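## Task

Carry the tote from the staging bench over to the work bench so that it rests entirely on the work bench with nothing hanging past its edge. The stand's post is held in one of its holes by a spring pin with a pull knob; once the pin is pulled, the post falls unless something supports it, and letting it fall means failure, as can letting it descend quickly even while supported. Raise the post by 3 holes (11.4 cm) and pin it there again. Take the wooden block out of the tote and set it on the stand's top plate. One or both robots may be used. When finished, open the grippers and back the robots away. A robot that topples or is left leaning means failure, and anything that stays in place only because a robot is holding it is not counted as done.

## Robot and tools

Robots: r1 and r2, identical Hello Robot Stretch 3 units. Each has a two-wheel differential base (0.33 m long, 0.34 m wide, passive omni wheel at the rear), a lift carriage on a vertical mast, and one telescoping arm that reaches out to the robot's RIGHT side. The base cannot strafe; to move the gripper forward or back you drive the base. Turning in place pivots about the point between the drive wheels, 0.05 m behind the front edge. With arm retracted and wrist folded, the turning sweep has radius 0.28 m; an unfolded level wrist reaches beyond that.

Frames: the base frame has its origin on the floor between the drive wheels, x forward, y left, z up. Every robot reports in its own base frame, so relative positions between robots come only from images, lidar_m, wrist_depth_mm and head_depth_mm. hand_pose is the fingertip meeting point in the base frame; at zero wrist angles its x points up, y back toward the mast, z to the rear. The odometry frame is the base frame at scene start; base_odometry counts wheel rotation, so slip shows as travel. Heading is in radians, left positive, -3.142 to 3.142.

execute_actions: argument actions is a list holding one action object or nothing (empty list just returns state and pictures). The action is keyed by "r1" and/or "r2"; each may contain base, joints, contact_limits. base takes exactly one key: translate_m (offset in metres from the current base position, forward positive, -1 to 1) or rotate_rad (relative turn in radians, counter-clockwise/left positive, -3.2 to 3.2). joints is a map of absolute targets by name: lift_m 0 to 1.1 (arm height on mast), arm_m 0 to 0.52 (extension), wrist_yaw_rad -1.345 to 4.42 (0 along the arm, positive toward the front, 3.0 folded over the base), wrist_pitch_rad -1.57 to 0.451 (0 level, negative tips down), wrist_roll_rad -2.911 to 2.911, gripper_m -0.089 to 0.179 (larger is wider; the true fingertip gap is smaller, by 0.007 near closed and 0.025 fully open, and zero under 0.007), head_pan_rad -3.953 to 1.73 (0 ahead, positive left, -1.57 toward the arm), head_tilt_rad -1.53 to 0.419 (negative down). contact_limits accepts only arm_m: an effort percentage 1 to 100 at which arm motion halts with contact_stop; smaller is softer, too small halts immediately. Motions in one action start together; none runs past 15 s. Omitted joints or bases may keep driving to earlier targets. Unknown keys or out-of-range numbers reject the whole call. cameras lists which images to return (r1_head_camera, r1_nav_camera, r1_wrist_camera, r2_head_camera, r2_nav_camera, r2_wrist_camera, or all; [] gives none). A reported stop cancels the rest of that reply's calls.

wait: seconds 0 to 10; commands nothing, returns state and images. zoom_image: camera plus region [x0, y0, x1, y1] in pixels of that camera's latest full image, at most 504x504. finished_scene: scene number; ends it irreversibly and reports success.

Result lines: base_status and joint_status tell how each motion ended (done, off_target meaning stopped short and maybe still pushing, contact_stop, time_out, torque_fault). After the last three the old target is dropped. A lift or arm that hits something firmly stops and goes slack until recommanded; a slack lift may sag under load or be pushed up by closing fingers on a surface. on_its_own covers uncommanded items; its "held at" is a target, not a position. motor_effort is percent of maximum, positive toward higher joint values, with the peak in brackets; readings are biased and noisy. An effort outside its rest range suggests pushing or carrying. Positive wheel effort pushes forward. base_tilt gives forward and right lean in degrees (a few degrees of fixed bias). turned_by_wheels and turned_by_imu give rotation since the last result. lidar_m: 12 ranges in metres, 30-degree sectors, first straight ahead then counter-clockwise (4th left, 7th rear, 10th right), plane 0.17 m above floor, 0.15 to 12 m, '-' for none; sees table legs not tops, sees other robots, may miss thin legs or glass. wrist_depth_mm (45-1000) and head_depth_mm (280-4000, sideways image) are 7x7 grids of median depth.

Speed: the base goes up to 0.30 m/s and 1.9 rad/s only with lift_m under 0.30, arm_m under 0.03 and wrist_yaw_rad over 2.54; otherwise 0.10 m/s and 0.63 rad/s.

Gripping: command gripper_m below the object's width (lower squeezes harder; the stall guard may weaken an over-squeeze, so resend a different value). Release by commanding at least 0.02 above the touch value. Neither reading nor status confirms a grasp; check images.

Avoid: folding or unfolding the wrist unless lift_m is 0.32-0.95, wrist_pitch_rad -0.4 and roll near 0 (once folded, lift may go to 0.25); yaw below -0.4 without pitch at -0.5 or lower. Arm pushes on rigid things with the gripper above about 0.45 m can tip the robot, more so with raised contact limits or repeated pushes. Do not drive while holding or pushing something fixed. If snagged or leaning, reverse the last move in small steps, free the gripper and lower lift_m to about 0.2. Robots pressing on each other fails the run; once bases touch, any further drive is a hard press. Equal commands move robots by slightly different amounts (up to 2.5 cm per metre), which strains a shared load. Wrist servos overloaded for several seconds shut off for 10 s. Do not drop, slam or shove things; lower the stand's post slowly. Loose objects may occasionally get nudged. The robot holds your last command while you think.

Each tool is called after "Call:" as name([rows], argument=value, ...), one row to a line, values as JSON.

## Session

Call:
execute_actions(actions=[], cameras=["r2_nav_camera","r1_nav_camera"])

Scene clock: 0.00 s.
r1.base_odometry: x=+0.000 y=+0.000 heading=+0.000 (m, m, rad; r1's odometry frame)
r1.turned_by_wheels: +0.000 (rad since the last result)
r1.turned_by_imu: +0.000 (rad since the last result)
r1.base_tilt: forward=+0.1 right=-1.3 (deg)
r1.lidar_m: 0.99 1.27 2.82 1.93 1.83 1.08 3.87 1.90 3.21 1.53 1.04 0.98
r1.head_depth_mm: 903 904 902 903 901 898 900 / 944 943 946 944 942 945 945 / 994 995 992 989 986 988 989 / 1043 1046 1047 1045 1046 1044 1049 / 1105 1102 1106 1101 1100 1104 1095 / 1163 1164 1168 1168 1163 1167 1159 / 1242 1241 1238 1241 1243 1245 1238
r1.base_status: not commanded
r1.joint_positions: lift_m=+0.392 arm_m=-0.003 wrist_yaw_rad=+3.091 wrist_pitch_rad=-0.561 wrist_roll_rad=+0.008 gripper_m=+0.037 head_pan_rad=+0.009 head_tilt_rad=-0.003
r1.joint_status: not commanded
r1.motor_effort: left_wheel=-1 right_wheel=+0 lift_m=+40 arm_m=+0 wrist_yaw_rad=+0 wrist_pitch_rad=+4 wrist_roll_rad=+0 gripper_m=+1 head_pan_rad=+0 head_tilt_rad=+1 (%)
r1.hand_pose: x=-0.0109 y=+0.0614 z=+0.3744 quat_wxyz=(+0.214, +0.686, +0.178, +0.672) (m; r1's base frame)
r1.wrist_depth_mm: - - - - - - - / - - - - - - - / 958 943 951 920 936 930 927 / 788 781 772 774 770 762 759 / 661 663 661 652 672 646 650 / 573 569 584 589 579 565 558 / 507 513 - - 502 501 498
r2.base_odometry: x=+0.000 y=+0.000 heading=+0.000 (m, m, rad; r2's odometry frame)
r2.turned_by_wheels: +0.000 (rad since the last result)
r2.turned_by_imu: +0.000 (rad since the last result)
r2.base_tilt: forward=+0.9 right=+0.7 (deg)
r2.lidar_m: 0.99 1.08 1.76 2.43 1.30 1.09 1.08 1.21 1.97 2.17 1.75 3.71
r2.head_depth_mm: 1873 2754 3559 3611 3530 3507 2418 / 1847 2729 3671 3637 3631 3298 2360 / 1829 2721 3718 3683 3755 3374 2463 / 1807 2636 3856 3780 3793 1662 1175 / 1794 2642 3950 3895 3892 1678 1062 / 1781 2576 3937 - 3947 1690 1072 / 1771 2543 - - - 1721 1084
r2.base_status: not commanded
r2.joint_positions: lift_m=+0.388 arm_m=+0.000 wrist_yaw_rad=+2.864 wrist_pitch_rad=-0.541 wrist_roll_rad=+0.002 gripper_m=+0.037 head_pan_rad=-0.003 head_tilt_rad=-0.012
r2.joint_status: not commanded
r2.motor_effort: left_wheel=+0 right_wheel=+0 lift_m=+38 arm_m=+0 wrist_yaw_rad=+0 wrist_pitch_rad=+6 wrist_roll_rad=+0 gripper_m=+1 head_pan_rad=+1 head_tilt_rad=+2 (%)
r2.hand_pose: x=+0.0356 y=+0.0541 z=+0.3737 quat_wxyz=(+0.282, +0.701, +0.093, +0.648) (m; r2's base frame)
r2.wrist_depth_mm: - - - - - - - / - - - - - - - / 886 901 858 873 858 848 853 / 737 - 734 740 742 731 735 / 643 620 657 634 657 631 636 / 561 572 - 555 567 553 557 / 516 - - 507 504 506 506
pictures: r1_nav_camera (sideways: a quarter turn counterclockwise sets it upright), r2_nav_camera (sideways: a quarter turn counterclockwise sets it upright)
camera_calibration (this result's frames):
r1_nav_camera: T_world_to_cam=[[0.0291724, 0.0522929, 0.998206, -1.26404], [0.0172607, -0.998508, 0.0518043, -0.0192941], [0.999425, 0.0157185, -0.0300315, -0.0111715], [0, 0, 0, 1]] pos_world=[0.0483731, 0.0470104, 1.26243]
r2_nav_camera: T_world_to_cam=[[-0.0273928, -0.00649409, 0.999604, -1.26022], [-0.0175461, -0.999822, -0.00697633, 0.0655582], [0.999471, -0.0177302, 0.027274, -0.0871794], [0, 0, 0, 1]] pos_world=[0.0537625, 0.0558168, 1.26256]
Images, in order (width x height): r1_nav_camera 672x504, r2_nav_camera 672x504.

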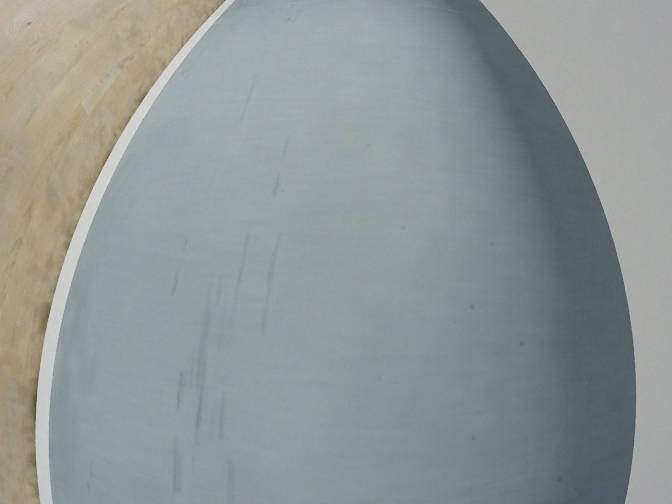

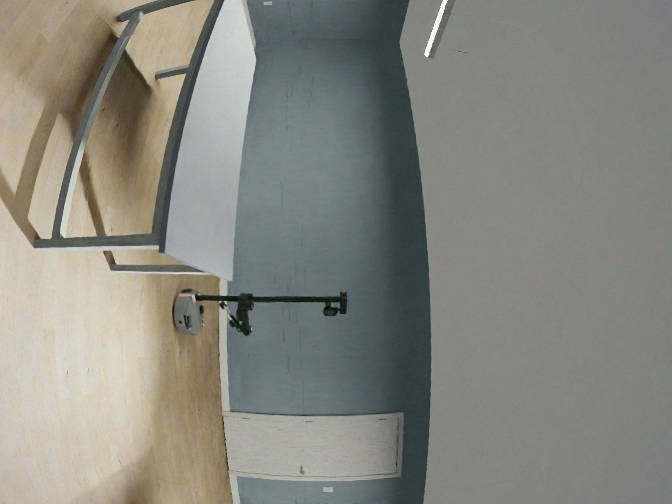

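Call:
execute_actions([
  {"r1":{"base":{"rotate_rad":-2.33},"joints":{"head_pan_rad":-0.4,"head_tilt_rad":-0.5,"lift_m":0.28,"wrist_pitch_rad":-0.4}},"r2":{"base":{"rotate_rad":1.63},"joints":{"head_pan_rad":-0.7,"head_tilt_rad":-0.4,"lift_m":0.28,"wrist_pitch_rad":-0.4}}},
], cameras=["r2_head_camera","r1_nav_camera"])

Call:
execute_actions([
  {"r1":{"base":{"translate_m":1}},"r2":{"base":{"translate_m":-1},"joints":{"head_pan_rad":-2.7}}},
], cameras=["r1_head_camera","r2_head_camera"])

Scene clock: 12.17 s.
r1.base_odometry: x=+0.000 y=+0.000 heading=-2.330 (m, m, rad; r1's odometry frame)
r1.turned_by_wheels: -2.330 (rad since the last result)
r1.turned_by_imu: -2.264 (rad since the last result)
r1.base_tilt: forward=+0.1 right=-1.3 (deg)
r1.lidar_m: 3.21 2.06 1.16 0.98 0.97 1.11 1.84 3.16 1.92 1.08 2.68 1.90
r1.head_depth_mm: 3997 - - 2715 2044 1622 1353 / - - 3599 2605 2043 1622 1347 / - - 3397 2620 2045 1617 1352 / - - 2233 2616 2048 1623 1349 / - - 2244 2622 2042 1629 1355 / - - 3688 2777 2045 1631 1357 / - - 3937 2761 2045 1631 1352
r1.base_status: done
r1.joint_positions: lift_m=+0.280 arm_m=-0.003 wrist_yaw_rad=+3.091 wrist_pitch_rad=-0.420 wrist_roll_rad=+0.008 gripper_m=+0.037 head_pan_rad=-0.393 head_tilt_rad=-0.494
r1.joint_status: all done
r1.motor_effort: left_wheel=+1(12) right_wheel=-2(8) lift_m=+34(38) arm_m=+0(0) wrist_yaw_rad=+0(0) wrist_pitch_rad=+6(5) wrist_roll_rad=+0(0) gripper_m=+0(0) head_pan_rad=-2(24) head_tilt_rad=-2(26) (%)
r1.hand_pose: x=-0.0099 y=+0.0814 z=+0.2923 quat_wxyz=(+0.166, +0.697, +0.130, +0.685) (m; r1's base frame)
r1.wrist_depth_mm: 782 811 935 - - - - / 825 876 - - - - - / 874 934 996 984 980 959 941 / 767 759 748 757 737 717 728 / 623 611 - 600 615 594 584 / 518 516 - 528 - 494 494 / 451 - - - 434 426 424
r2.base_odometry: x=+0.000 y=+0.000 heading=+1.630 (m, m, rad; r2's odometry frame)
r2.turned_by_wheels: +1.630 (rad since the last result)
r2.turned_by_imu: +1.629 (rad since the last result)
r2.base_tilt: forward=+0.9 right=+0.7 (deg)
r2.lidar_m: 2.16 1.25 1.08 1.08 1.25 2.18 1.94 1.75 3.69 0.99 1.12 1.94
r2.head_depth_mm: - - - 1585 2467 1738 1470 / - - - 1881 2495 1805 1478 / - - - 2121 2221 1873 1488 / - - - 3757 2589 1891 1485 / - - - - 2611 1907 1511 / 3889 - - - 2641 1913 1511 / 3735 3960 - - 2664 1946 1519
r2.base_status: done
r2.joint_positions: lift_m=+0.280 arm_m=+0.000 wrist_yaw_rad=+2.864 wrist_pitch_rad=-0.420 wrist_roll_rad=+0.002 gripper_m=+0.037 head_pan_rad=-0.693 head_tilt_rad=-0.395
r2.joint_status: all done
r2.motor_effort: left_wheel=-3(13) right_wheel=+2(9) lift_m=+28(32) arm_m=+0(0) wrist_yaw_rad=+0(0) wrist_pitch_rad=+8(8) wrist_roll_rad=+0(0) gripper_m=+0(1) head_pan_rad=-4(52) head_tilt_rad=-1(24) (%)
r2.hand_pose: x=+0.0402 y=+0.0703 z=+0.2926 quat_wxyz=(+0.242, +0.706, +0.050, +0.664) (m; r2's base frame)
r2.wrist_depth_mm: - - - - - - - / - - - - - - - / - 862 869 869 858 840 865 / 693 706 695 682 675 683 690 / 580 - 603 567 591 566 583 / 498 - - 489 487 497 489 / - - - 434 437 430 433
pictures: r1_nav_camera (sideways: a quarter turn counterclockwise sets it upright), r2_head_camera (sideways: a quarter turn clockwise sets it upright)
camera_calibration (this result's frames):
r1_nav_camera: T_world_to_cam=[[0.479276, -0.142363, 0.866041, -1.09411], [-0.353097, -0.934654, 0.041765, -0.0039344], [0.803503, -0.325813, -0.498225, 0.599388], [0, 0, 0, 1]] pos_world=[0.0413815, 0.03585, 1.24634]
r2_head_camera: T_world_to_cam=[[-0.240813, 0.257144, -0.935888, 1.24143], [0.639915, 0.767062, 0.046101, -0.0609749], [0.729738, -0.587787, -0.349269, 0.407278], [0, 0, 0, 1]] pos_world=[0.0407636, -0.0330605, 1.3069]
Images, in order (width x height): r1_nav_camera 672x504, r2_head_camera 896x504.

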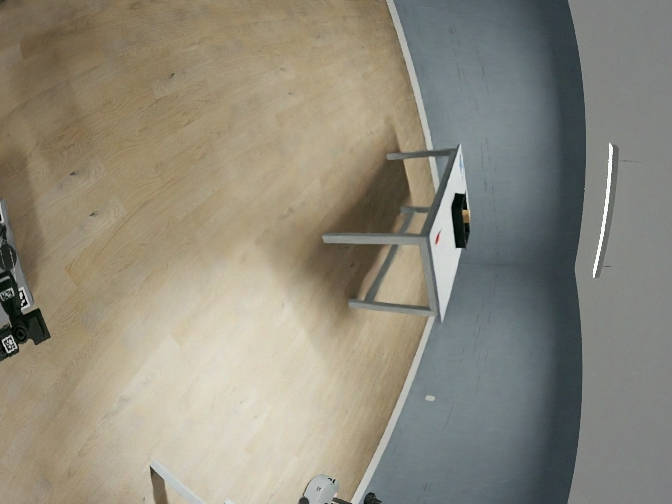

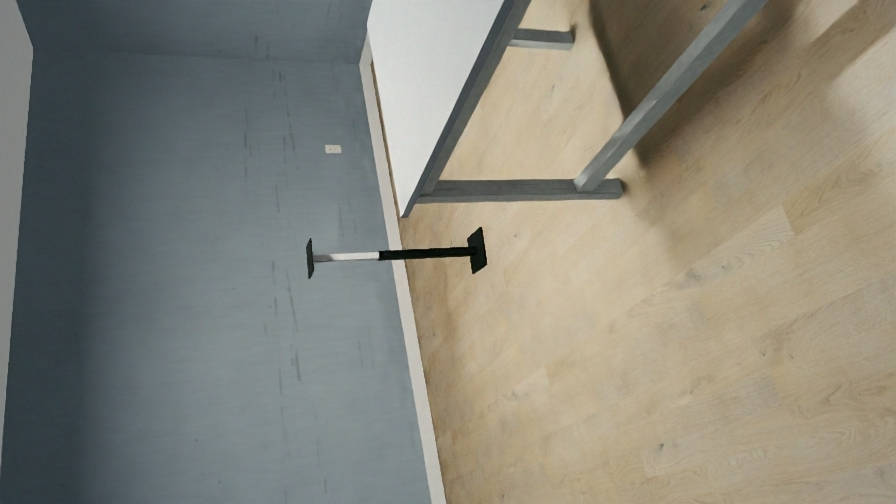

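Scene clock: 17.17 s.
r1.base_odometry: x=-0.688 y=-0.726 heading=-2.330 (m, m, rad; r1's odometry frame)
r1.turned_by_wheels: +0.000 (rad since the last result)
r1.turned_by_imu: +0.004 (rad since the last result)
r1.base_tilt: forward=+0.1 right=-1.4 (deg)
r1.lidar_m: 2.18 2.69 1.48 1.26 1.27 1.44 2.42 2.66 1.36 3.51 1.55 0.99
r1.head_depth_mm: 3699 3921 1725 1216 1975 1623 1348 / - - 1734 1134 1220 1382 1348 / - - 1651 1256 2047 1610 1349 / 3912 - 1604 2459 2041 1632 1349 / 3733 - 1700 2750 2021 1614 1349 / 3529 3727 2017 2771 2045 1626 1359 / 3272 3537 3584 2611 2040 1632 1349
r1.base_status: done
r1.joint_positions: lift_m=+0.280 arm_m=-0.003 wrist_yaw_rad=+3.091 wrist_pitch_rad=-0.420 wrist_roll_rad=+0.008 gripper_m=+0.037 head_pan_rad=-0.393 head_tilt_rad=-0.495
r1.joint_status: not commanded
r1.motor_effort: left_wheel=+1(12) right_wheel=-1(6) lift_m=+34(34) arm_m=+0(0) wrist_yaw_rad=+0(0) wrist_pitch_rad=+6(6) wrist_roll_rad=+0(0) gripper_m=+0(1) head_pan_rad=-3(3) head_tilt_rad=-2(2) (%)
r1.hand_pose: x=-0.0099 y=+0.0814 z=+0.2924 quat_wxyz=(+0.166, +0.697, +0.130, +0.685) (m; r1's base frame)
r1.wrist_depth_mm: - - - - - - - / - - - - - - - / - - 991 982 955 955 939 / 771 768 742 732 742 727 715 / 617 604 - 601 619 592 582 / 518 518 - 534 - 501 493 / 453 - - - 433 428 423
r2.base_odometry: x=+0.059 y=-0.998 heading=+1.630 (m, m, rad; r2's odometry frame)
r2.turned_by_wheels: +0.000 (rad since the last result)
r2.turned_by_imu: -0.005 (rad since the last result)
r2.base_tilt: forward=+1.0 right=+0.6 (deg)
r2.lidar_m: 2.70 1.55 1.34 1.34 1.54 2.69 1.43 0.85 1.43 2.14 1.44 1.43
r2.head_depth_mm: 3243 3462 3693 2057 2249 1856 1461 / 3458 3702 3949 1712 2506 1782 1478 / 3758 3977 - 1505 2424 1804 1488 / - - - 1510 1246 1889 1408 / - - - 1638 1106 1891 1418 / 3913 - - 1679 1076 1009 1425 / 3578 3698 3884 3843 1140 1937 1518
r2.base_status: done
r2.joint_positions: lift_m=+0.280 arm_m=+0.000 wrist_yaw_rad=+2.864 wrist_pitch_rad=-0.419 wrist_roll_rad=+0.002 gripper_m=+0.037 head_pan_rad=-2.693 head_tilt_rad=-0.396
r2.joint_status: all done
r2.motor_effort: left_wheel=-2(17) right_wheel=+2(5) lift_m=+29(29) arm_m=+0(1) wrist_yaw_rad=+0(0) wrist_pitch_rad=+8(8) wrist_roll_rad=+0(0) gripper_m=+1(1) head_pan_rad=-4(58) head_tilt_rad=-2(2) (%)
r2.hand_pose: x=+0.0402 y=+0.0704 z=+0.2926 quat_wxyz=(+0.242, +0.706, +0.050, +0.664) (m; r2's base frame)
r2.wrist_depth_mm: - - - - - - - / - - - - - - - / - 862 864 843 856 877 869 / 703 698 683 679 693 685 678 / 591 - 599 568 597 568 567 / 497 - - 504 486 494 490 / - - - 438 430 436 432
pictures: r1_head_camera (sideways: a quarter turn clockwise sets it upright), r2_head_camera (sideways: a quarter turn clockwise sets it upright)
camera_calibration (this result's frames):
r1_head_camera: T_world_to_cam=[[-0.463684, 0.169333, -0.869669, 1.15465], [0.354211, 0.935141, -0.0067742, 0.0116981], [0.812116, -0.311187, -0.493589, 0.598455], [0, 0, 0, 1]] pos_world=[0.045235, -0.0202288, 1.29963]
r2_head_camera: T_world_to_cam=[[0.334359, 0.112144, -0.93575, 1.23774], [0.431233, -0.901062, 0.0461001, -0.0597008], [-0.837998, -0.418941, -0.349639, 0.417323], [0, 0, 0, 1]] pos_world=[-0.0383875, -0.0177654, 1.30688]
Images, in order (width x height): r1_head_camera 896x504, r2_head_camera 896x504.

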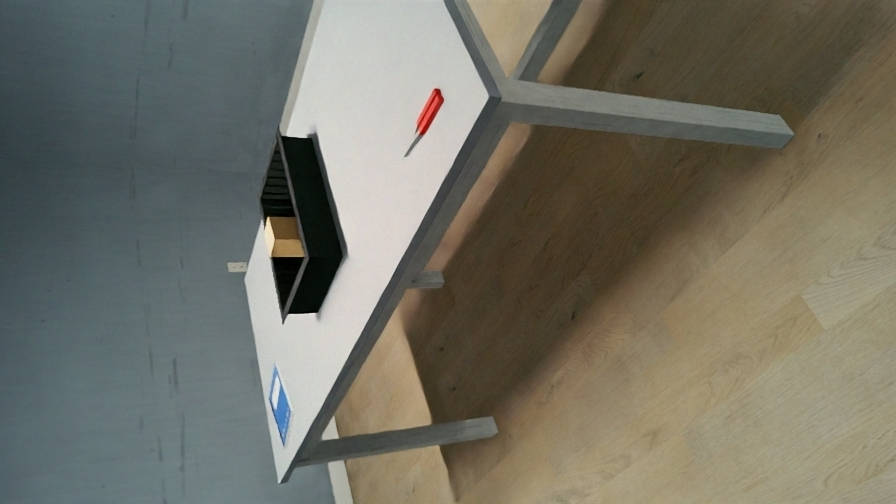

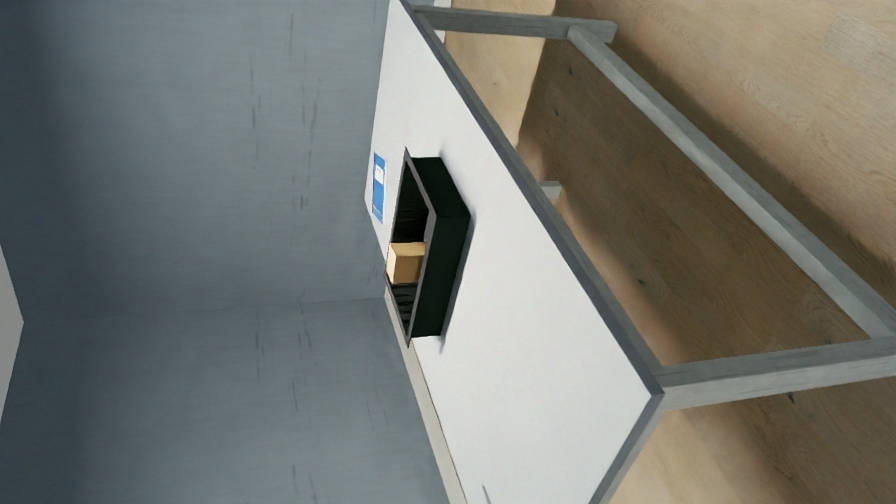

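Call:
execute_actions([
  {"r1":{"base":{"translate_m":1}},"r2":{"base":{"translate_m":-1}}},
], cameras=[])

Call:
execute_actions([
  {"r1":{"base":{"rotate_rad":0.295},"joints":{"lift_m":0.4}},"r2":{"base":{"rotate_rad":-0.262},"joints":{"lift_m":0.4}}},
], cameras=[])

Call:
execute_actions([
  {"r1":{"base":{"translate_m":0.42},"joints":{"head_pan_rad":-1.57,"head_tilt_rad":-0.75,"lift_m":0.94,"wrist_yaw_rad":1.2,"gripper_m":0.1}},"r2":{"base":{"translate_m":-0.24},"joints":{"head_pan_rad":-1.57,"head_tilt_rad":-0.7,"lift_m":0.94,"wrist_yaw_rad":1.2,"gripper_m":0.1}}},
], cameras=[])

Call:
execute_actions([
  {"r1":{"joints":{"lift_m":1.03,"arm_m":0.38,"wrist_yaw_rad":0,"wrist_pitch_rad":-1.2,"wrist_roll_rad":1.57}},"r2":{"joints":{"lift_m":1.03,"arm_m":0.35,"wrist_yaw_rad":0,"wrist_pitch_rad":-1.2,"wrist_roll_rad":1.57}}},
], cameras=["r1_head_camera","r2_head_camera","r1_wrist_camera","r2_wrist_camera"])

Scene clock: 31.67 s.
r1.base_odometry: x=-1.376 y=-1.451 heading=-2.330 (m, m, rad; r1's odometry frame)
r1.turned_by_wheels: +0.000 (rad since the last result)
r1.turned_by_imu: +0.003 (rad since the last result)
r1.base_tilt: forward=+0.1 right=-1.4 (deg)
r1.lidar_m: 1.19 2.68 1.83 1.53 1.54 1.77 2.99 2.13 0.57 0.57 1.13 1.29
r1.head_depth_mm: 3398 3598 3696 986 804 688 1334 / 3304 3708 3916 1123 838 1490 1354 / 3104 3391 3573 1136 869 1608 1352 / 2946 3164 3395 1124 960 1622 1353 / 2732 2933 3190 1129 1974 1595 1351 / 2531 2707 2974 1302 1836 1583 1353 / 2430 2595 2768 2748 2062 1615 1353
r1.base_status: done
r1.joint_positions: lift_m=+0.280 arm_m=-0.003 wrist_yaw_rad=+3.091 wrist_pitch_rad=-0.420 wrist_roll_rad=+0.008 gripper_m=+0.037 head_pan_rad=-0.393 head_tilt_rad=-0.495
r1.joint_status: not commanded
r1.motor_effort: left_wheel=+0(11) right_wheel=-1(6) lift_m=+34(34) arm_m=+0(0) wrist_yaw_rad=+0(1) wrist_pitch_rad=+6(6) wrist_roll_rad=+0(0) gripper_m=-1(0) head_pan_rad=-2(3) head_tilt_rad=-2(2) (%)
r1.hand_pose: x=-0.0099 y=+0.0814 z=+0.2924 quat_wxyz=(+0.166, +0.697, +0.129, +0.685) (m; r1's base frame)
r1.wrist_depth_mm: - - - - - - - / - - - - - - - / - - 993 966 953 954 928 / 775 770 750 749 740 726 722 / 614 612 - 601 620 593 585 / 510 516 - 526 - 495 493 / 454 - - - 428 429 425
r2.base_odometry: x=+0.118 y=-1.997 heading=+1.630 (m, m, rad; r2's odometry frame)
r2.turned_by_wheels: +0.000 (rad since the last result)
r2.turned_by_imu: -0.006 (rad since the last result)
r2.base_tilt: forward=+0.9 right=+0.6 (deg)
r2.lidar_m: 3.25 1.85 1.60 1.59 1.84 2.54 0.92 0.52 0.45 0.45 0.52 2.27
r2.head_depth_mm: 2334 2463 2630 2771 2370 1851 1470 / 2489 2608 2797 2983 1092 1263 1352 / 2670 2835 3040 3184 1042 1682 1484 / 2844 3061 3342 3433 1056 809 1485 / 3166 3355 3667 3755 1063 785 1377 / 3421 3618 3929 3959 1071 771 645 / 3344 3459 3606 3631 1084 731 630
r2.base_status: done
r2.joint_positions: lift_m=+0.280 arm_m=+0.000 wrist_yaw_rad=+2.864 wrist_pitch_rad=-0.419 wrist_roll_rad=+0.002 gripper_m=+0.037 head_pan_rad=-2.693 head_tilt_rad=-0.396
r2.joint_status: not commanded
r2.motor_effort: left_wheel=-2(16) right_wheel=+2(3) lift_m=+30(29) arm_m=+0(0) wrist_yaw_rad=+0(0) wrist_pitch_rad=+8(8) wrist_roll_rad=+0(0) gripper_m=+0(1) head_pan_rad=-4(4) head_tilt_rad=-2(3) (%)
r2.hand_pose: x=+0.0402 y=+0.0704 z=+0.2926 quat_wxyz=(+0.242, +0.706, +0.050, +0.664) (m; r2's base frame)
r2.wrist_depth_mm: - - - - - - - / - - - - - - - / - 872 854 847 854 852 843 / 693 709 692 683 694 688 671 / 582 - 611 583 587 578 576 / 497 - - 493 486 495 496 / - - - 439 432 432 429
pictures: none
No camera images: the call's "cameras" was empty. Leave "cameras" out to get every camera's image.

Scene clock: 33.60 s.
r1.base_odometry: x=-1.376 y=-1.451 heading=-2.035 (m, m, rad; r1's odometry frame)
r1.turned_by_wheels: +0.295 (rad since the last result)
r1.turned_by_imu: +0.286 (rad since the last result)
r1.base_tilt: forward=+0.1 right=-1.4 (deg)
r1.lidar_m: 2.68 2.21 1.61 1.53 1.59 2.21 2.14 2.37 0.57 1.14 1.18 1.19
r1.head_depth_mm: 2743 3002 3253 1116 867 1579 1346 / 2686 2884 3164 1125 1833 1628 1355 / 2550 2789 3034 1254 1881 1600 1341 / 2464 2693 2901 2601 1951 1608 1362 / 2383 2608 2794 2771 2030 1616 1350 / 2288 2450 2710 2710 2049 1634 1346 / 2221 2385 2571 2718 2038 1638 1360
r1.base_status: done
r1.joint_positions: lift_m=+0.400 arm_m=-0.003 wrist_yaw_rad=+3.091 wrist_pitch_rad=-0.420 wrist_roll_rad=+0.008 gripper_m=+0.037 head_pan_rad=-0.393 head_tilt_rad=-0.495
r1.joint_status: all done
r1.motor_effort: left_wheel=-3(10) right_wheel=+2(9) lift_m=+47(50) arm_m=+0(0) wrist_yaw_rad=+0(0) wrist_pitch_rad=+6(6) wrist_roll_rad=+0(0) gripper_m=-1(0) head_pan_rad=-2(2) head_tilt_rad=-2(1) (%)
r1.hand_pose: x=-0.0099 y=+0.0815 z=+0.4121 quat_wxyz=(+0.166, +0.697, +0.129, +0.685) (m; r1's base frame)
r1.wrist_depth_mm: - - - - - - - / - - - - - - - / - - - - - - - / - 991 978 970 987 960 945 / 800 776 - 783 811 757 757 / 667 658 - 653 660 644 635 / 567 572 - 578 555 554 547
r2.base_odometry: x=+0.118 y=-1.997 heading=+1.368 (m, m, rad; r2's odometry frame)
r2.turned_by_wheels: -0.262 (rad since the last result)
r2.turned_by_imu: -0.263 (rad since the last result)
r2.base_tilt: forward=+0.9 right=+0.7 (deg)
r2.lidar_m: 2.26 2.28 1.66 1.60 1.66 2.25 2.53 0.65 0.47 0.45 0.47 0.63
r2.head_depth_mm: 2175 2276 2409 2575 2477 1840 1456 / 2231 2406 2512 2669 2517 1874 1479 / 2336 2483 2679 2810 2543 1868 1485 / 2447 2558 2757 2950 1168 1699 1363 / 2557 2765 2904 3116 1062 1700 1493 / 2677 2863 3105 3308 1076 818 1455 / 2797 3037 3293 3522 1081 797 670
r2.base_status: done
r2.joint_positions: lift_m=+0.400 arm_m=+0.000 wrist_yaw_rad=+2.864 wrist_pitch_rad=-0.419 wrist_roll_rad=+0.002 gripper_m=+0.037 head_pan_rad=-2.693 head_tilt_rad=-0.396
r2.joint_status: all done
r2.motor_effort: left_wheel=+2(12) right_wheel=-2(6) lift_m=+45(48) arm_m=-1(0) wrist_yaw_rad=+0(0) wrist_pitch_rad=+8(8) wrist_roll_rad=+0(0) gripper_m=+0(1) head_pan_rad=-4(4) head_tilt_rad=-1(1) (%)
r2.hand_pose: x=+0.0403 y=+0.0704 z=+0.4122 quat_wxyz=(+0.242, +0.706, +0.050, +0.664) (m; r2's base frame)
r2.wrist_depth_mm: - - - - - - - / - - - - - - - / - - - - - - - / 872 910 906 891 882 882 900 / 756 - 780 739 767 750 755 / 648 626 602 648 624 637 641 / 568 553 567 574 561 566 556
pictures: none
No camera images: the call's "cameras" was empty. Leave "cameras" out to get every camera's image.

Scene clock: 39.33 s.
r1.base_odometry: x=-1.564 y=-1.827 heading=-2.035 (m, m, rad; r1's odometry frame)
r1.turned_by_wheels: +0.000 (rad since the last result)
r1.turned_by_imu: +0.000 (rad since the last result)
r1.base_tilt: forward=+0.1 right=-1.3 (deg)
r1.lidar_m: 2.27 2.20 1.61 1.55 1.60 2.21 2.55 0.87 1.18 1.13 1.18 0.83
r1.head_depth_mm: 2866 3054 973 795 - - 1162 / 2759 3042 906 759 - - 1145 / 2846 3024 845 760 692 - 1145 / 2810 3086 941 769 699 - 1155 / 2873 3101 914 779 682 - 1160 / 2902 3121 986 784 - - 1175 / 2940 3125 988 784 685 1338 1175
r1.base_status: done
r1.joint_positions: lift_m=+0.940 arm_m=-0.003 wrist_yaw_rad=+1.202 wrist_pitch_rad=-0.419 wrist_roll_rad=+0.008 gripper_m=+0.100 head_pan_rad=-1.563 head_tilt_rad=-0.741
r1.joint_status: all done
r1.motor_effort: left_wheel=-3(4) right_wheel=+2(8) lift_m=+46(46) arm_m=+0(0) wrist_yaw_rad=-1(2) wrist_pitch_rad=+6(6) wrist_roll_rad=+0(0) gripper_m=+0(92) head_pan_rad=-2(29) head_tilt_rad=-3(15) (%)
r1.hand_pose: x=+0.1877 y=-0.2235 z=+0.9522 quat_wxyz=(+0.652, +0.513, -0.489, +0.267) (m; r1's base frame)
r1.wrist_depth_mm: - - - - - - - / - - - - - - - / - - - - 689 714 699 / - - - - 578 550 543 / - - - - - 444 441 / - - - - - 384 370 / - - - - - - 318
r2.base_odometry: x=+0.070 y=-2.232 heading=+1.368 (m, m, rad; r2's odometry frame)
r2.turned_by_wheels: +0.000 (rad since the last result)
r2.turned_by_imu: -0.002 (rad since the last result)
r2.base_tilt: forward=+1.0 right=+0.7 (deg)
r2.lidar_m: 2.50 2.28 1.65 1.59 1.65 2.24 2.30 0.64 0.47 0.45 0.47 0.63
r2.head_depth_mm: 2816 3161 1182 874 - - 1018 / 2796 3141 1188 847 746 - - / 2790 3132 1064 853 724 - - / 2660 3008 1047 884 710 635 - / 1418 3009 1054 855 712 637 - / 2718 3048 3056 908 718 - - / 2724 3007 3070 917 722 - 1105
r2.base_status: done
r2.joint_positions: lift_m=+0.940 arm_m=+0.000 wrist_yaw_rad=+1.201 wrist_pitch_rad=-0.419 wrist_roll_rad=+0.002 gripper_m=+0.100 head_pan_rad=-1.577 head_tilt_rad=-0.691
r2.joint_status: all done
r2.motor_effort: left_wheel=+2(5) right_wheel=-2(8) lift_m=+45(46) arm_m=+0(0) wrist_yaw_rad=-2(3) wrist_pitch_rad=+8(8) wrist_roll_rad=+0(0) gripper_m=+1(78) head_pan_rad=+5(60) head_tilt_rad=-4(22) (%)
r2.hand_pose: x=+0.1878 y=-0.2263 z=+0.9522 quat_wxyz=(+0.654, +0.512, -0.488, +0.269) (m; r2's base frame)
r2.wrist_depth_mm: - - - - - - - / - - - - - 844 847 / - - - - 649 647 651 / - - - - 531 518 518 / - - - - - 432 436 / - - - - - 385 373 / - - - - - - 326
pictures: none
No camera images: the call's "cameras" was empty. Leave "cameras" out to get every camera's image.

Scene clock: 43.33 s.
r1.base_odometry: x=-1.564 y=-1.827 heading=-2.035 (m, m, rad; r1's odometry frame)
r1.turned_by_wheels: +0.000 (rad since the last result)
r1.turned_by_imu: -0.001 (rad since the last result)
r1.base_tilt: forward=+0.1 right=-1.2 (deg)
r1.lidar_m: 2.26 2.19 1.62 1.55 1.59 2.22 2.54 0.87 1.17 1.13 1.18 0.83
r1.head_depth_mm: 2857 3048 971 775 692 1357 1188 / - 3059 905 759 694 1358 1182 / - - 904 760 697 1364 1190 / 2814 3082 941 769 697 1362 1182 / 2900 3079 911 781 699 1365 1185 / 2942 3140 984 782 747 1356 1190 / 2912 3081 989 782 751 1365 1192
r1.base_status: not commanded
r1.joint_positions: lift_m=+1.030 arm_m=+0.380 wrist_yaw_rad=+0.000 wrist_pitch_rad=-1.199 wrist_roll_rad=+1.567 gripper_m=+0.100 head_pan_rad=-1.563 head_tilt_rad=-0.741
r1.joint_status: all done
r1.motor_effort: left_wheel=-3(3) right_wheel=+2(3) lift_m=+46(48) arm_m=+3(6) wrist_yaw_rad=+0(2) wrist_pitch_rad=-1(5) wrist_roll_rad=+2(4) gripper_m=+0(1) head_pan_rad=-2(2) head_tilt_rad=-2(3) (%)
r1.hand_pose: x=-0.0215 y=-0.5950 z=+0.9209 quat_wxyz=(+0.002, +0.001, -0.825, -0.565) (m; r1's base frame)
r1.wrist_depth_mm: 406 344 237 288 272 252 828 / 355 363 331 295 280 258 864 / 423 390 347 304 291 265 900 / 417 258 347 315 296 271 887 / 423 271 365 322 313 277 933 / 387 372 363 332 321 283 961 / 544 456 294 344 326 301 970
r2.base_odometry: x=+0.070 y=-2.232 heading=+1.368 (m, m, rad; r2's odometry frame)
r2.turned_by_wheels: +0.000 (rad since the last result)
r2.turned_by_imu: -0.001 (rad since the last result)
r2.base_tilt: forward=+0.9 right=+0.7 (deg)
r2.lidar_m: 2.50 2.27 1.66 1.59 1.65 2.24 2.29 0.65 0.47 0.45 0.47 0.63
r2.head_depth_mm: 2702 3238 1175 871 695 1353 1214 / 2728 3110 1137 851 702 1358 1215 / - - 1029 850 705 1360 1227 / 2673 1008 - 886 707 1342 1226 / 2656 3096 1059 856 712 1341 1228 / 2741 3027 3023 907 717 1350 1239 / 2704 3005 3074 915 721 1360 1240
r2.base_status: not commanded
r2.joint_positions: lift_m=+1.030 arm_m=+0.350 wrist_yaw_rad=+0.000 wrist_pitch_rad=-1.200 wrist_roll_rad=+1.569 gripper_m=+0.100 head_pan_rad=-1.577 head_tilt_rad=-0.692
r2.joint_status: all done
r2.motor_effort: left_wheel=+2(2) right_wheel=-2(2) lift_m=+46(47) arm_m=+3(3) wrist_yaw_rad=+0(1) wrist_pitch_rad=-1(7) wrist_roll_rad=+0(2) gripper_m=+0(1) head_pan_rad=+5(5) head_tilt_rad=-5(4) (%)
r2.hand_pose: x=-0.0215 y=-0.5647 z=+0.9208 quat_wxyz=(+0.001, +0.000, -0.825, -0.565) (m; r2's base frame)
r2.wrist_depth_mm: 421 296 249 228 283 258 243 / 400 380 348 295 290 266 251 / 430 412 364 313 298 272 256 / 305 330 379 326 310 279 876 / 420 446 386 335 324 284 892 / 423 384 374 346 334 289 935 / 600 487 317 297 344 311 966
pictures: r1_head_camera (sideways: a quarter turn clockwise sets it upright), r1_wrist_camera, r2_head_camera (sideways: a quarter turn clockwise sets it upright), r2_wrist_camera
camera_calibration (this result's frames):
r1_head_camera: T_world_to_cam=[[-0.0265007, 0.690009, -0.723315, 0.961193], [0.999224, 0.0393863, 0.000963292, -0.00231083], [0.0291534, -0.722728, -0.690517, 0.859419], [0, 0, 0, 1]] pos_world=[0.00272636, -0.0420148, 1.28869]
r1_wrist_camera: T_world_to_cam=[[0.0441774, 0.94425, -0.326251, 0.861974], [0.980855, 0.0210025, 0.193604, -0.112484], [0.189662, -0.328557, -0.925245, 0.824451], [0, 0, 0, 1]] pos_world=[-0.0841168, -0.540677, 1.06582]
r2_head_camera: T_world_to_cam=[[0.0477731, 0.607201, -0.793111, 1.05345], [0.998817, -0.021817, 0.0434608, -0.0597097], [0.00908619, -0.794249, -0.607525, 0.74771], [0, 0, 0, 1]] pos_world=[0.00251873, -0.0470908, 1.29235]
r2_wrist_camera: T_world_to_cam=[[-0.00882942, 0.928595, -0.370989, 0.865341], [0.978611, 0.0842797, 0.187664, -0.0727665], [0.205531, -0.361397, -0.909478, 0.808162], [0, 0, 0, 1]] pos_world=[-0.0872517, -0.505352, 1.06969]
Images, in order (width x height): r1_head_camera 896x504, r1_wrist_camera 644x364, r2_head_camera 896x504, r2_wrist_camera 644x364.

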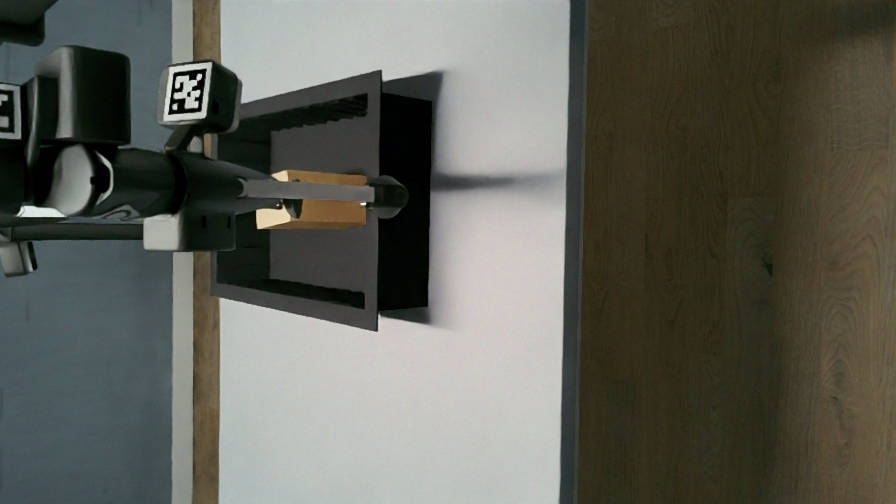

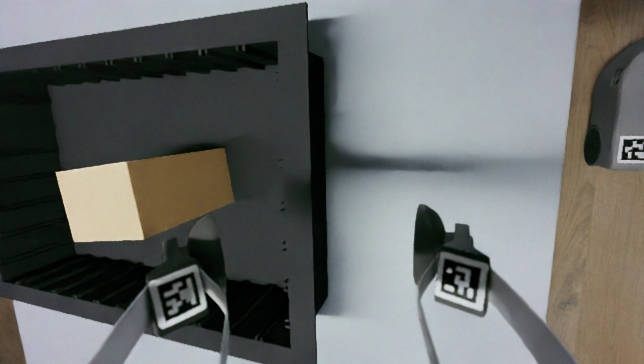

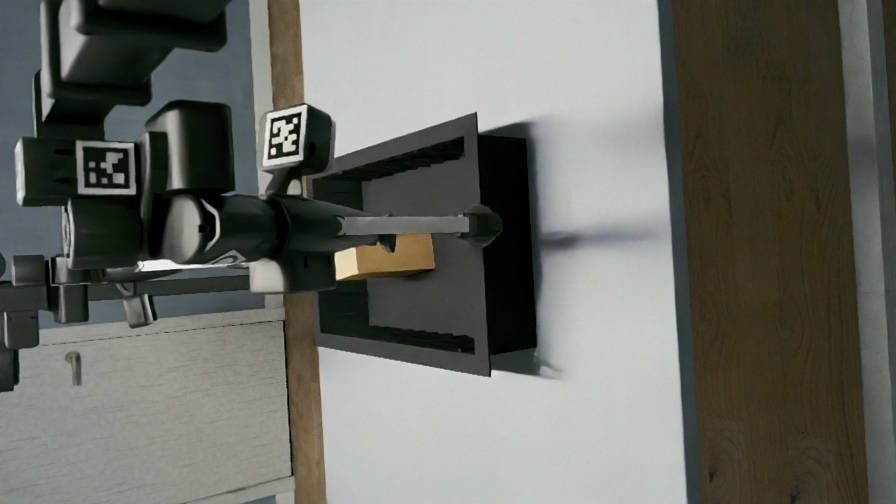

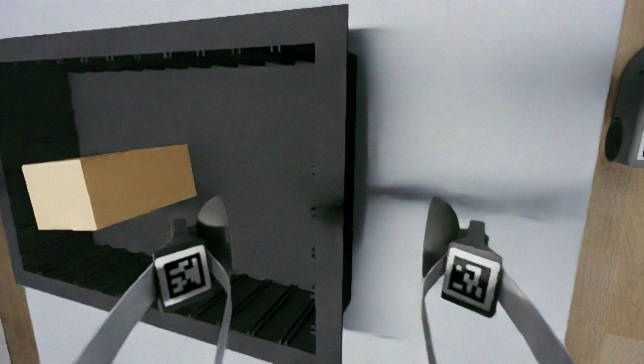

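Call:
execute_actions([
  {"r1":{"joints":{"lift_m":0.922,"arm_m":0.433}},"r2":{"base":{"rotate_rad":0.01},"joints":{"lift_m":0.918,"arm_m":0.392}}},
], cameras=["r1_wrist_camera","r2_wrist_camera"])

Call:
execute_actions([
  {"r1":{"joints":{"gripper_m":-0.025}},"r2":{"joints":{"gripper_m":-0.03}}},
], cameras=[])

Call:
execute_actions([
  {"r1":{"joints":{"lift_m":0.985}},"r2":{"joints":{"lift_m":0.981}}},
], cameras=["r1_wrist_camera","r2_wrist_camera"])

Scene clock: 50.43 s.
r1.base_odometry: x=-1.564 y=-1.827 heading=-2.035 (m, m, rad; r1's odometry frame)
r1.turned_by_wheels: +0.000 (rad since the last result)
r1.turned_by_imu: -0.001 (rad since the last result)
r1.base_tilt: forward=+0.1 right=-1.4 (deg)
r1.lidar_m: 2.26 2.20 1.61 1.55 1.60 2.22 2.54 0.87 1.18 1.13 1.18 0.83
r1.head_depth_mm: 2870 - 903 772 694 1355 1187 / 2755 - 836 763 696 1364 1189 / 2781 - 903 756 695 1359 1189 / 971 3037 940 768 697 1351 1194 / 2907 3044 915 779 697 1355 1186 / 2915 3100 987 780 748 1362 1190 / 2944 3142 988 786 749 1368 1192
r1.base_status: not commanded
r1.joint_positions: lift_m=+0.922 arm_m=+0.433 wrist_yaw_rad=+0.000 wrist_pitch_rad=-1.200 wrist_roll_rad=+1.567 gripper_m=+0.100 head_pan_rad=-1.563 head_tilt_rad=-0.741
r1.joint_status: all done
r1.motor_effort: left_wheel=-3(3) right_wheel=+2(2) lift_m=+34(38) arm_m=+3(3) wrist_yaw_rad=+0(1) wrist_pitch_rad=+0(0) wrist_roll_rad=+2(2) gripper_m=+1(0) head_pan_rad=-2(2) head_tilt_rad=-4(3) (%)
r1.hand_pose: x=-0.0215 y=-0.6479 z=+0.8133 quat_wxyz=(+0.002, +0.001, -0.825, -0.565) (m; r1's base frame)
r1.wrist_depth_mm: 177 176 184 105 174 161 149 / 262 239 213 108 179 165 152 / 276 247 221 112 185 169 156 / 273 205 229 115 190 174 160 / 150 185 233 119 199 177 165 / 148 176 240 124 205 179 168 / 270 273 252 128 209 191 172
r2.base_odometry: x=+0.070 y=-2.232 heading=+1.378 (m, m, rad; r2's odometry frame)
r2.turned_by_wheels: +0.010 (rad since the last result)
r2.turned_by_imu: +0.009 (rad since the last result)
r2.base_tilt: forward=+0.9 right=+0.7 (deg)
r2.lidar_m: 2.50 2.25 1.66 1.59 1.65 2.26 2.29 0.64 0.47 0.45 0.47 0.64
r2.head_depth_mm: 2789 3097 3202 - 697 1352 1216 / 2747 3048 - 818 701 1353 1220 / 2742 3035 - 840 705 1369 1225 / 2730 974 1421 858 707 1342 1224 / 1424 3069 1108 814 712 1340 1230 / 2727 3067 3060 908 715 1349 1236 / 2755 3021 3047 913 721 1356 1237
r2.base_status: done
r2.joint_positions: lift_m=+0.918 arm_m=+0.392 wrist_yaw_rad=+0.000 wrist_pitch_rad=-1.201 wrist_roll_rad=+1.569 gripper_m=+0.100 head_pan_rad=-1.577 head_tilt_rad=-0.692
r2.joint_status: all done
r2.motor_effort: left_wheel=+1(6) right_wheel=-1(4) lift_m=+29(39) arm_m=+3(4) wrist_yaw_rad=+0(0) wrist_pitch_rad=+0(0) wrist_roll_rad=+0(0) gripper_m=+0(1) head_pan_rad=+5(6) head_tilt_rad=-3(4) (%)
r2.hand_pose: x=-0.0215 y=-0.6066 z=+0.8093 quat_wxyz=(+0.001, +0.000, -0.825, -0.565) (m; r2's base frame)
r2.wrist_depth_mm: 202 207 197 108 179 164 152 / 284 251 225 111 184 168 155 / 298 262 232 115 189 173 159 / 231 263 242 119 197 178 165 / 226 280 242 123 206 181 168 / 339 312 252 130 213 183 172 / 283 283 268 135 217 197 177
pictures: r1_wrist_camera, r2_wrist_camera
camera_calibration (this result's frames):
r1_wrist_camera: T_world_to_cam=[[0.044178, 0.944478, -0.325592, 0.876341], [0.980855, 0.020867, 0.193618, -0.0906282], [0.189662, -0.327913, -0.925474, 0.708074], [0, 0, 0, 1]] pos_world=[-0.0841168, -0.593607, 0.958181]
r2_wrist_camera: T_world_to_cam=[[-0.00882884, 0.928868, -0.370305, 0.862416], [0.978611, 0.084141, 0.187726, -0.0484481], [0.20553, -0.360727, -0.909743, 0.692246], [0, 0, 0, 1]] pos_world=[-0.0872517, -0.547282, 0.958219]
Images, in order (width x height): r1_wrist_camera 644x364, r2_wrist_camera 644x364.

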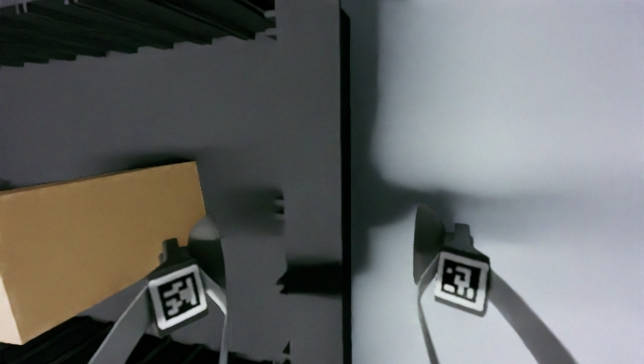

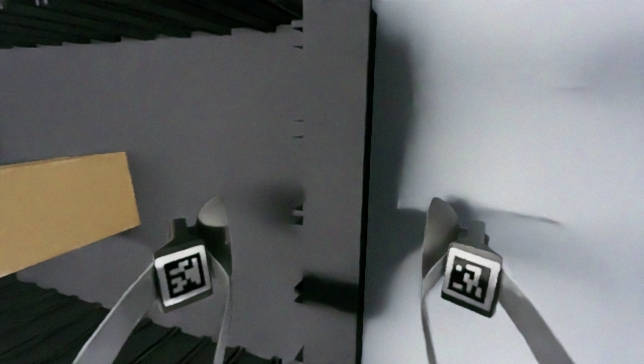

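Scene clock: 52.23 s.
r1.base_odometry: x=-1.564 y=-1.827 heading=-2.035 (m, m, rad; r1's odometry frame)
r1.turned_by_wheels: +0.000 (rad since the last result)
r1.turned_by_imu: +0.000 (rad since the last result)
r1.base_tilt: forward=+0.2 right=-1.4 (deg)
r1.lidar_m: 2.27 2.20 1.61 1.54 1.59 2.21 2.55 0.87 1.18 1.13 1.18 0.82
r1.head_depth_mm: 2835 - 904 773 693 1353 1176 / 2810 - 835 758 695 1358 1192 / 2672 - 903 762 697 1361 1191 / 974 3082 940 765 696 1355 1195 / 2910 3085 913 780 698 1362 1192 / 2858 3107 990 782 746 1365 1191 / 2872 3145 985 785 751 1381 1198
r1.base_status: not commanded
r1.joint_positions: lift_m=+0.922 arm_m=+0.433 wrist_yaw_rad=+0.000 wrist_pitch_rad=-1.196 wrist_roll_rad=+1.567 gripper_m=-0.024 head_pan_rad=-1.563 head_tilt_rad=-0.741
r1.joint_status: all done
r1.motor_effort: left_wheel=-3(3) right_wheel=+2(2) lift_m=+34(33) arm_m=+2(3) wrist_yaw_rad=+0(1) wrist_pitch_rad=-1(2) wrist_roll_rad=+2(2) gripper_m=-27(100) head_pan_rad=-2(2) head_tilt_rad=-3(3) (%)
r1.hand_pose: x=-0.0215 y=-0.6488 z=+0.8135 quat_wxyz=(+0.002, +0.001, -0.826, -0.563) (m; r1's base frame)
r1.wrist_depth_mm: 177 178 186 106 175 161 149 / 264 241 214 108 180 165 153 / 280 250 223 111 185 170 156 / 275 203 228 114 190 174 160 / 148 183 235 117 194 178 164 / 147 264 257 122 195 184 168 / 269 278 253 126 210 187 173
r2.base_odometry: x=+0.070 y=-2.232 heading=+1.378 (m, m, rad; r2's odometry frame)
r2.turned_by_wheels: +0.000 (rad since the last result)
r2.turned_by_imu: +0.000 (rad since the last result)
r2.base_tilt: forward=+1.0 right=+0.6 (deg)
r2.lidar_m: 2.50 2.27 1.65 1.59 1.66 2.27 2.29 0.64 0.47 0.45 0.47 0.64
r2.head_depth_mm: 2802 3109 3168 - 695 1355 1216 / 2757 3070 - 821 700 1356 1217 / 2788 3016 - 740 704 1364 1218 / 2730 979 1415 858 708 1338 1233 / 1419 3073 1114 813 713 1345 1231 / 2724 3038 3025 905 718 1354 1242 / 2723 3070 3079 911 723 1362 1239
r2.base_status: not commanded
r2.joint_positions: lift_m=+0.918 arm_m=+0.392 wrist_yaw_rad=+0.000 wrist_pitch_rad=-1.208 wrist_roll_rad=+1.569 gripper_m=-0.029 head_pan_rad=-1.577 head_tilt_rad=-0.692
r2.joint_status: all done
r2.motor_effort: left_wheel=+1(1) right_wheel=-1(1) lift_m=+29(30) arm_m=+3(4) wrist_yaw_rad=+0(0) wrist_pitch_rad=+3(3) wrist_roll_rad=+0(0) gripper_m=-23(99) head_pan_rad=+5(4) head_tilt_rad=-4(4) (%)
r2.hand_pose: x=-0.0215 y=-0.6047 z=+0.8088 quat_wxyz=(+0.001, +0.000, -0.823, -0.568) (m; r2's base frame)
r2.wrist_depth_mm: 208 208 198 108 179 164 152 / 283 249 221 113 184 168 155 / 297 259 230 116 190 174 160 / 235 264 240 120 197 178 164 / 230 275 255 123 198 183 168 / 336 296 268 129 202 190 173 / 281 285 263 135 217 194 178
pictures: none
No camera images: the call's "cameras" was empty. Leave "cameras" out to get every camera's image.

Scene clock: 53.77 s.
r1.base_odometry: x=-1.564 y=-1.827 heading=-2.035 (m, m, rad; r1's odometry frame)
r1.turned_by_wheels: +0.000 (rad since the last result)
r1.turned_by_imu: +0.000 (rad since the last result)
r1.base_tilt: forward=+0.1 right=-1.4 (deg)
r1.lidar_m: 2.26 2.20 1.61 1.55 1.60 2.22 2.55 0.87 1.18 1.13 1.18 0.83
r1.head_depth_mm: - 3066 969 774 693 1337 1183 / - 1166 754 758 696 1357 1187 / - - 776 761 695 1360 1184 / 2815 1020 830 777 696 1348 1192 / 2890 3073 885 781 699 1357 1191 / 2914 3093 981 784 746 1369 1198 / 2951 3131 984 782 750 1373 1197
r1.base_status: not commanded
r1.joint_positions: lift_m=+0.985 arm_m=+0.433 wrist_yaw_rad=+0.000 wrist_pitch_rad=-1.208 wrist_roll_rad=+1.567 gripper_m=-0.017 head_pan_rad=-1.563 head_tilt_rad=-0.741
r1.joint_status: all done
r1.on_its_own: gripper_m is held at -0.019, not at your -0.025, by its stall guard, which is not easing now
r1.motor_effort: left_wheel=-3(3) right_wheel=+3(4) lift_m=+51(53) arm_m=+2(2) wrist_yaw_rad=+0(0) wrist_pitch_rad=+3(3) wrist_roll_rad=+2(2) gripper_m=-22(28) head_pan_rad=-2(3) head_tilt_rad=-4(3) (%)
r1.hand_pose: x=-0.0215 y=-0.6459 z=+0.8752 quat_wxyz=(+0.002, +0.001, -0.823, -0.568) (m; r1's base frame)
r1.wrist_depth_mm: 178 177 186 111 231 213 198 / 264 242 218 115 238 219 202 / 278 251 227 118 245 226 208 / 274 206 231 122 250 229 213 / 150 187 239 124 256 237 218 / 148 273 261 127 260 244 225 / 268 280 257 135 277 249 229
r2.base_odometry: x=+0.070 y=-2.232 heading=+1.378 (m, m, rad; r2's odometry frame)
r2.turned_by_wheels: +0.000 (rad since the last result)
r2.turned_by_imu: +0.000 (rad since the last result)
r2.base_tilt: forward=+1.0 right=+0.6 (deg)
r2.lidar_m: 2.51 2.26 1.65 1.59 1.65 2.26 2.30 0.64 0.47 0.45 0.47 0.64
r2.head_depth_mm: 2778 2937 1067 873 695 1353 1217 / 2784 - 1183 818 700 1360 1220 / 2731 - 964 725 703 1367 1217 / 2678 1644 - 722 706 1338 1222 / 1335 3044 986 718 711 1345 1231 / 2741 3050 3027 875 717 1350 1239 / 2751 3017 3095 914 721 1357 1244
r2.base_status: not commanded
r2.joint_positions: lift_m=+0.981 arm_m=+0.392 wrist_yaw_rad=+0.000 wrist_pitch_rad=-1.211 wrist_roll_rad=+1.571 gripper_m=-0.026 head_pan_rad=-1.577 head_tilt_rad=-0.692
r2.joint_status: all done
r2.motor_effort: left_wheel=+0(1) right_wheel=+0(0) lift_m=+48(50) arm_m=+3(3) wrist_yaw_rad=+0(0) wrist_pitch_rad=+5(6) wrist_roll_rad=+0(0) gripper_m=-20(21) head_pan_rad=+5(5) head_tilt_rad=-4(4) (%)
r2.hand_pose: x=-0.0216 y=-0.6039 z=+0.8709 quat_wxyz=(+0.000, +0.000, -0.822, -0.570) (m; r2's base frame)
r2.wrist_depth_mm: 204 196 200 112 233 216 201 / 292 255 226 115 242 223 205 / 304 267 237 119 248 226 210 / 241 269 244 124 258 235 217 / 230 282 259 126 260 241 222 / 345 307 270 131 265 248 228 / 284 286 264 138 287 257 235
pictures: r1_wrist_camera, r2_wrist_camera
camera_calibration (this result's frames):
r1_wrist_camera: T_world_to_cam=[[0.0442159, 0.947114, -0.317836, 0.889545], [0.980853, 0.0192433, 0.193795, -0.103863], [0.189662, -0.320319, -0.928129, 0.773266], [0, 0, 0, 1]] pos_world=[-0.0841168, -0.592811, 1.02055]
r2_wrist_camera: T_world_to_cam=[[-0.00645624, 0.932834, -0.360248, 0.876427], [0.978676, 0.07986, 0.189252, -0.0641147], [0.20531, -0.351344, -0.913458, 0.75817], [0, 0, 0, 1]] pos_world=[-0.0872542, -0.546063, 1.02042]
Images, in order (width x height): r1_wrist_camera 644x364, r2_wrist_camera 644x364.

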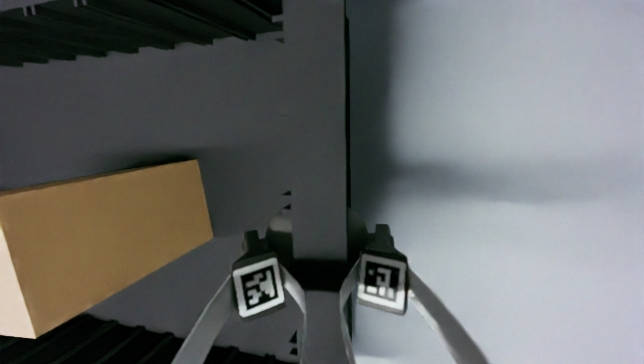

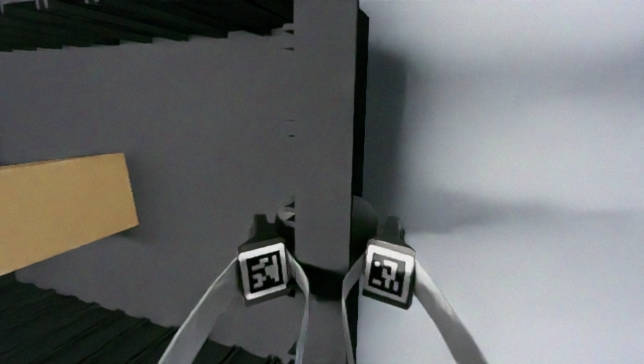

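Call:
execute_actions([
  {"r1":{"base":{"translate_m":-1}},"r2":{"base":{"translate_m":0.99}}},
], cameras=[])

Call:
execute_actions([
  {"r1":{"base":{"translate_m":-1}},"r2":{"base":{"translate_m":0.99}}},
], cameras=["r2_nav_camera"])

Scene clock: 69.17 s.
r1.base_odometry: x=-1.117 y=-0.932 heading=-2.035 (m, m, rad; r1's odometry frame)
r1.turned_by_wheels: +0.000 (rad since the last result)
r1.turned_by_imu: -0.004 (rad since the last result)
r1.base_tilt: forward=+0.1 right=-1.4 (deg)
r1.lidar_m: 3.25 2.20 1.60 1.53 1.62 2.22 2.97 1.58 3.34 1.15 0.54 1.61
r1.head_depth_mm: - 3033 2398 1911 1588 1352 1188 / - 2862 751 1837 1580 1349 1188 / - - 776 1844 1584 1364 1185 / 2741 1019 832 1835 1589 1360 1190 / 2853 3043 1075 1805 1590 1362 1195 / 2913 3046 983 1572 1572 1034 1173 / 2875 3087 981 782 733 1340 1200
r1.base_status: done
r1.joint_positions: lift_m=+0.985 arm_m=+0.433 wrist_yaw_rad=-0.001 wrist_pitch_rad=-1.210 wrist_roll_rad=+1.570 gripper_m=-0.017 head_pan_rad=-1.563 head_tilt_rad=-0.741
r1.joint_status: not commanded
r1.on_its_own: gripper_m is held at -0.019, not at your -0.025, by its stall guard, which is not easing now
r1.motor_effort: left_wheel=-2(8) right_wheel=+3(6) lift_m=+51(51) arm_m=+2(2) wrist_yaw_rad=+1(1) wrist_pitch_rad=+2(3) wrist_roll_rad=+0(2) gripper_m=-21(22) head_pan_rad=-2(2) head_tilt_rad=-4(4) (%)
r1.hand_pose: x=-0.0216 y=-0.6453 z=+0.8750 quat_wxyz=(+0.000, -0.001, -0.822, -0.569) (m; r1's base frame)
r1.wrist_depth_mm: 179 177 187 111 956 869 814 / 263 242 218 115 961 914 836 / 277 252 225 118 991 908 870 / 274 203 231 122 - 937 877 / 150 186 239 123 - 954 874 / 148 270 260 127 - 962 917 / 266 279 257 135 - - 942
r2.base_odometry: x=+0.259 y=-1.260 heading=+1.378 (m, m, rad; r2's odometry frame)
r2.turned_by_wheels: +0.000 (rad since the last result)
r2.turned_by_imu: -0.002 (rad since the last result)
r2.base_tilt: forward=+0.8 right=+0.7 (deg)
r2.lidar_m: 1.77 2.26 1.66 1.59 1.66 2.26 1.76 0.64 0.52 1.13 3.31 1.53
r2.head_depth_mm: 2841 3016 1068 878 1610 1424 1000 / 2732 - 1220 1286 1624 1424 1221 / 2723 - 968 722 1725 1428 1224 / 2641 1640 - 720 1733 1445 1220 / 1346 3083 988 719 1748 1447 1233 / 2757 3065 3042 2145 1763 1459 1239 / 2756 3072 3051 2244 1769 1448 1243
r2.base_status: done
r2.joint_positions: lift_m=+0.981 arm_m=+0.392 wrist_yaw_rad=-0.003 wrist_pitch_rad=-1.211 wrist_roll_rad=+1.574 gripper_m=-0.026 head_pan_rad=-1.577 head_tilt_rad=-0.692
r2.joint_status: not commanded
r2.motor_effort: left_wheel=-1(5) right_wheel=+0(5) lift_m=+48(49) arm_m=+3(3) wrist_yaw_rad=+2(2) wrist_pitch_rad=+5(5) wrist_roll_rad=-2(2) gripper_m=-19(20) head_pan_rad=+4(5) head_tilt_rad=-4(4) (%)
r2.hand_pose: x=-0.0217 y=-0.6039 z=+0.8709 quat_wxyz=(-0.002, -0.002, -0.822, -0.570) (m; r2's base frame)
r2.wrist_depth_mm: 204 196 201 112 915 861 795 / 287 255 226 116 957 880 819 / 303 266 234 119 975 902 845 / 238 267 242 123 - 945 865 / 230 279 258 126 - 987 876 / 343 303 271 131 - 988 915 / 287 287 266 141 - - 948
pictures: none
No camera images: the call's "cameras" was empty. Leave "cameras" out to get every camera's image.

Scene clock: 80.13 s.
r1.base_odometry: x=-0.669 y=-0.038 heading=-2.035 (m, m, rad; r1's odometry frame)
r1.turned_by_wheels: +0.000 (rad since the last result)
r1.turned_by_imu: -0.003 (rad since the last result)
r1.base_tilt: forward=+0.2 right=-1.4 (deg)
r1.lidar_m: 2.71 2.18 1.62 1.56 1.62 2.22 1.99 0.69 0.72 1.60 3.33 1.33
r1.head_depth_mm: - 3068 2396 1906 1582 1352 1177 / - 2859 758 1845 1580 1355 1184 / - - 778 1859 1575 1349 1191 / 1599 1013 844 1849 1600 1362 1188 / 2866 3065 2137 1919 1585 1365 1192 / 2871 3093 2436 1928 1592 1362 1193 / 2898 3123 2423 1929 1591 1371 1199
r1.base_status: done
r1.joint_positions: lift_m=+0.985 arm_m=+0.433 wrist_yaw_rad=-0.002 wrist_pitch_rad=-1.211 wrist_roll_rad=+1.570 gripper_m=-0.017 head_pan_rad=-1.563 head_tilt_rad=-0.741
r1.joint_status: not commanded
r1.on_its_own: gripper_m is held at -0.019, not at your -0.025, by its stall guard, which is not easing now
r1.motor_effort: left_wheel=-3(7) right_wheel=+3(6) lift_m=+51(51) arm_m=+2(2) wrist_yaw_rad=+1(2) wrist_pitch_rad=+3(3) wrist_roll_rad=+0(0) gripper_m=-22(21) head_pan_rad=-2(2) head_tilt_rad=-4(3) (%)
r1.hand_pose: x=-0.0216 y=-0.6452 z=+0.8750 quat_wxyz=(+0.000, -0.001, -0.822, -0.569) (m; r1's base frame)
r1.wrist_depth_mm: 180 181 188 110 930 871 794 / 265 241 217 114 974 883 842 / 276 251 225 117 991 924 875 / 212 198 231 121 - 952 873 / 150 186 240 123 - 971 904 / 148 270 260 128 - - 899 / 268 280 256 135 - - 927
r2.base_odometry: x=+0.449 y=-0.288 heading=+1.378 (m, m, rad; r2's odometry frame)
r2.turned_by_wheels: +0.000 (rad since the last result)
r2.turned_by_imu: -0.001 (rad since the last result)
r2.base_tilt: forward=+1.0 right=+0.6 (deg)
r2.lidar_m: 1.78 2.25 1.65 1.59 1.65 2.26 1.77 1.35 3.29 1.59 0.66 0.65
r2.head_depth_mm: 2810 2989 2605 2140 1707 1429 1208 / 2763 - 2922 2028 1718 1433 1216 / 2725 - 967 723 1718 1435 1220 / 2667 1640 - 722 1744 1437 1224 / 1343 3050 983 721 1758 1447 1231 / 2753 3066 3028 2124 1754 1446 1239 / 2739 3040 3072 2163 1633 1467 1243
r2.base_status: done
r2.joint_positions: lift_m=+0.981 arm_m=+0.392 wrist_yaw_rad=-0.003 wrist_pitch_rad=-1.211 wrist_roll_rad=+1.575 gripper_m=-0.026 head_pan_rad=-1.577 head_tilt_rad=-0.692
r2.joint_status: not commanded
r2.motor_effort: left_wheel=-1(6) right_wheel=+0(6) lift_m=+49(49) arm_m=+3(3) wrist_yaw_rad=+2(2) wrist_pitch_rad=+5(5) wrist_roll_rad=-2(2) gripper_m=-21(20) head_pan_rad=+4(5) head_tilt_rad=-4(3) (%)
r2.hand_pose: x=-0.0217 y=-0.6039 z=+0.8709 quat_wxyz=(-0.002, -0.003, -0.822, -0.570) (m; r2's base frame)
r2.wrist_depth_mm: 206 203 199 112 940 851 794 / 287 254 226 116 959 876 804 / 301 266 236 119 979 918 819 / 236 268 244 124 - 939 859 / 230 284 258 126 - 960 881 / 338 303 271 132 - 964 903 / 283 286 266 141 - - 932
pictures: r2_nav_camera (sideways: a quarter turn counterclockwise sets it upright)
camera_calibration (this result's frames):
r2_nav_camera: T_world_to_cam=[[-0.0103979, -0.606908, 0.794704, -0.992745], [-0.999758, 0.0217324, 0.00351597, 0.0578883], [-0.0194047, -0.794475, -0.606987, 0.744507], [0, 0, 0, 1]] pos_world=[0.0619987, -0.012271, 1.24064]
Images, in order (width x height): r2_nav_camera 672x504.

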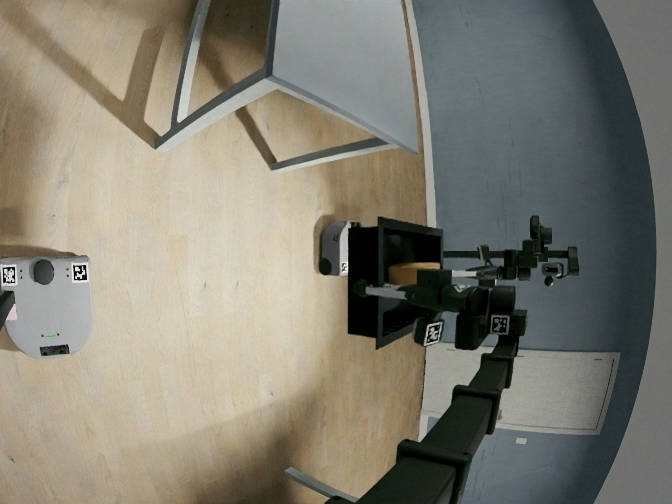

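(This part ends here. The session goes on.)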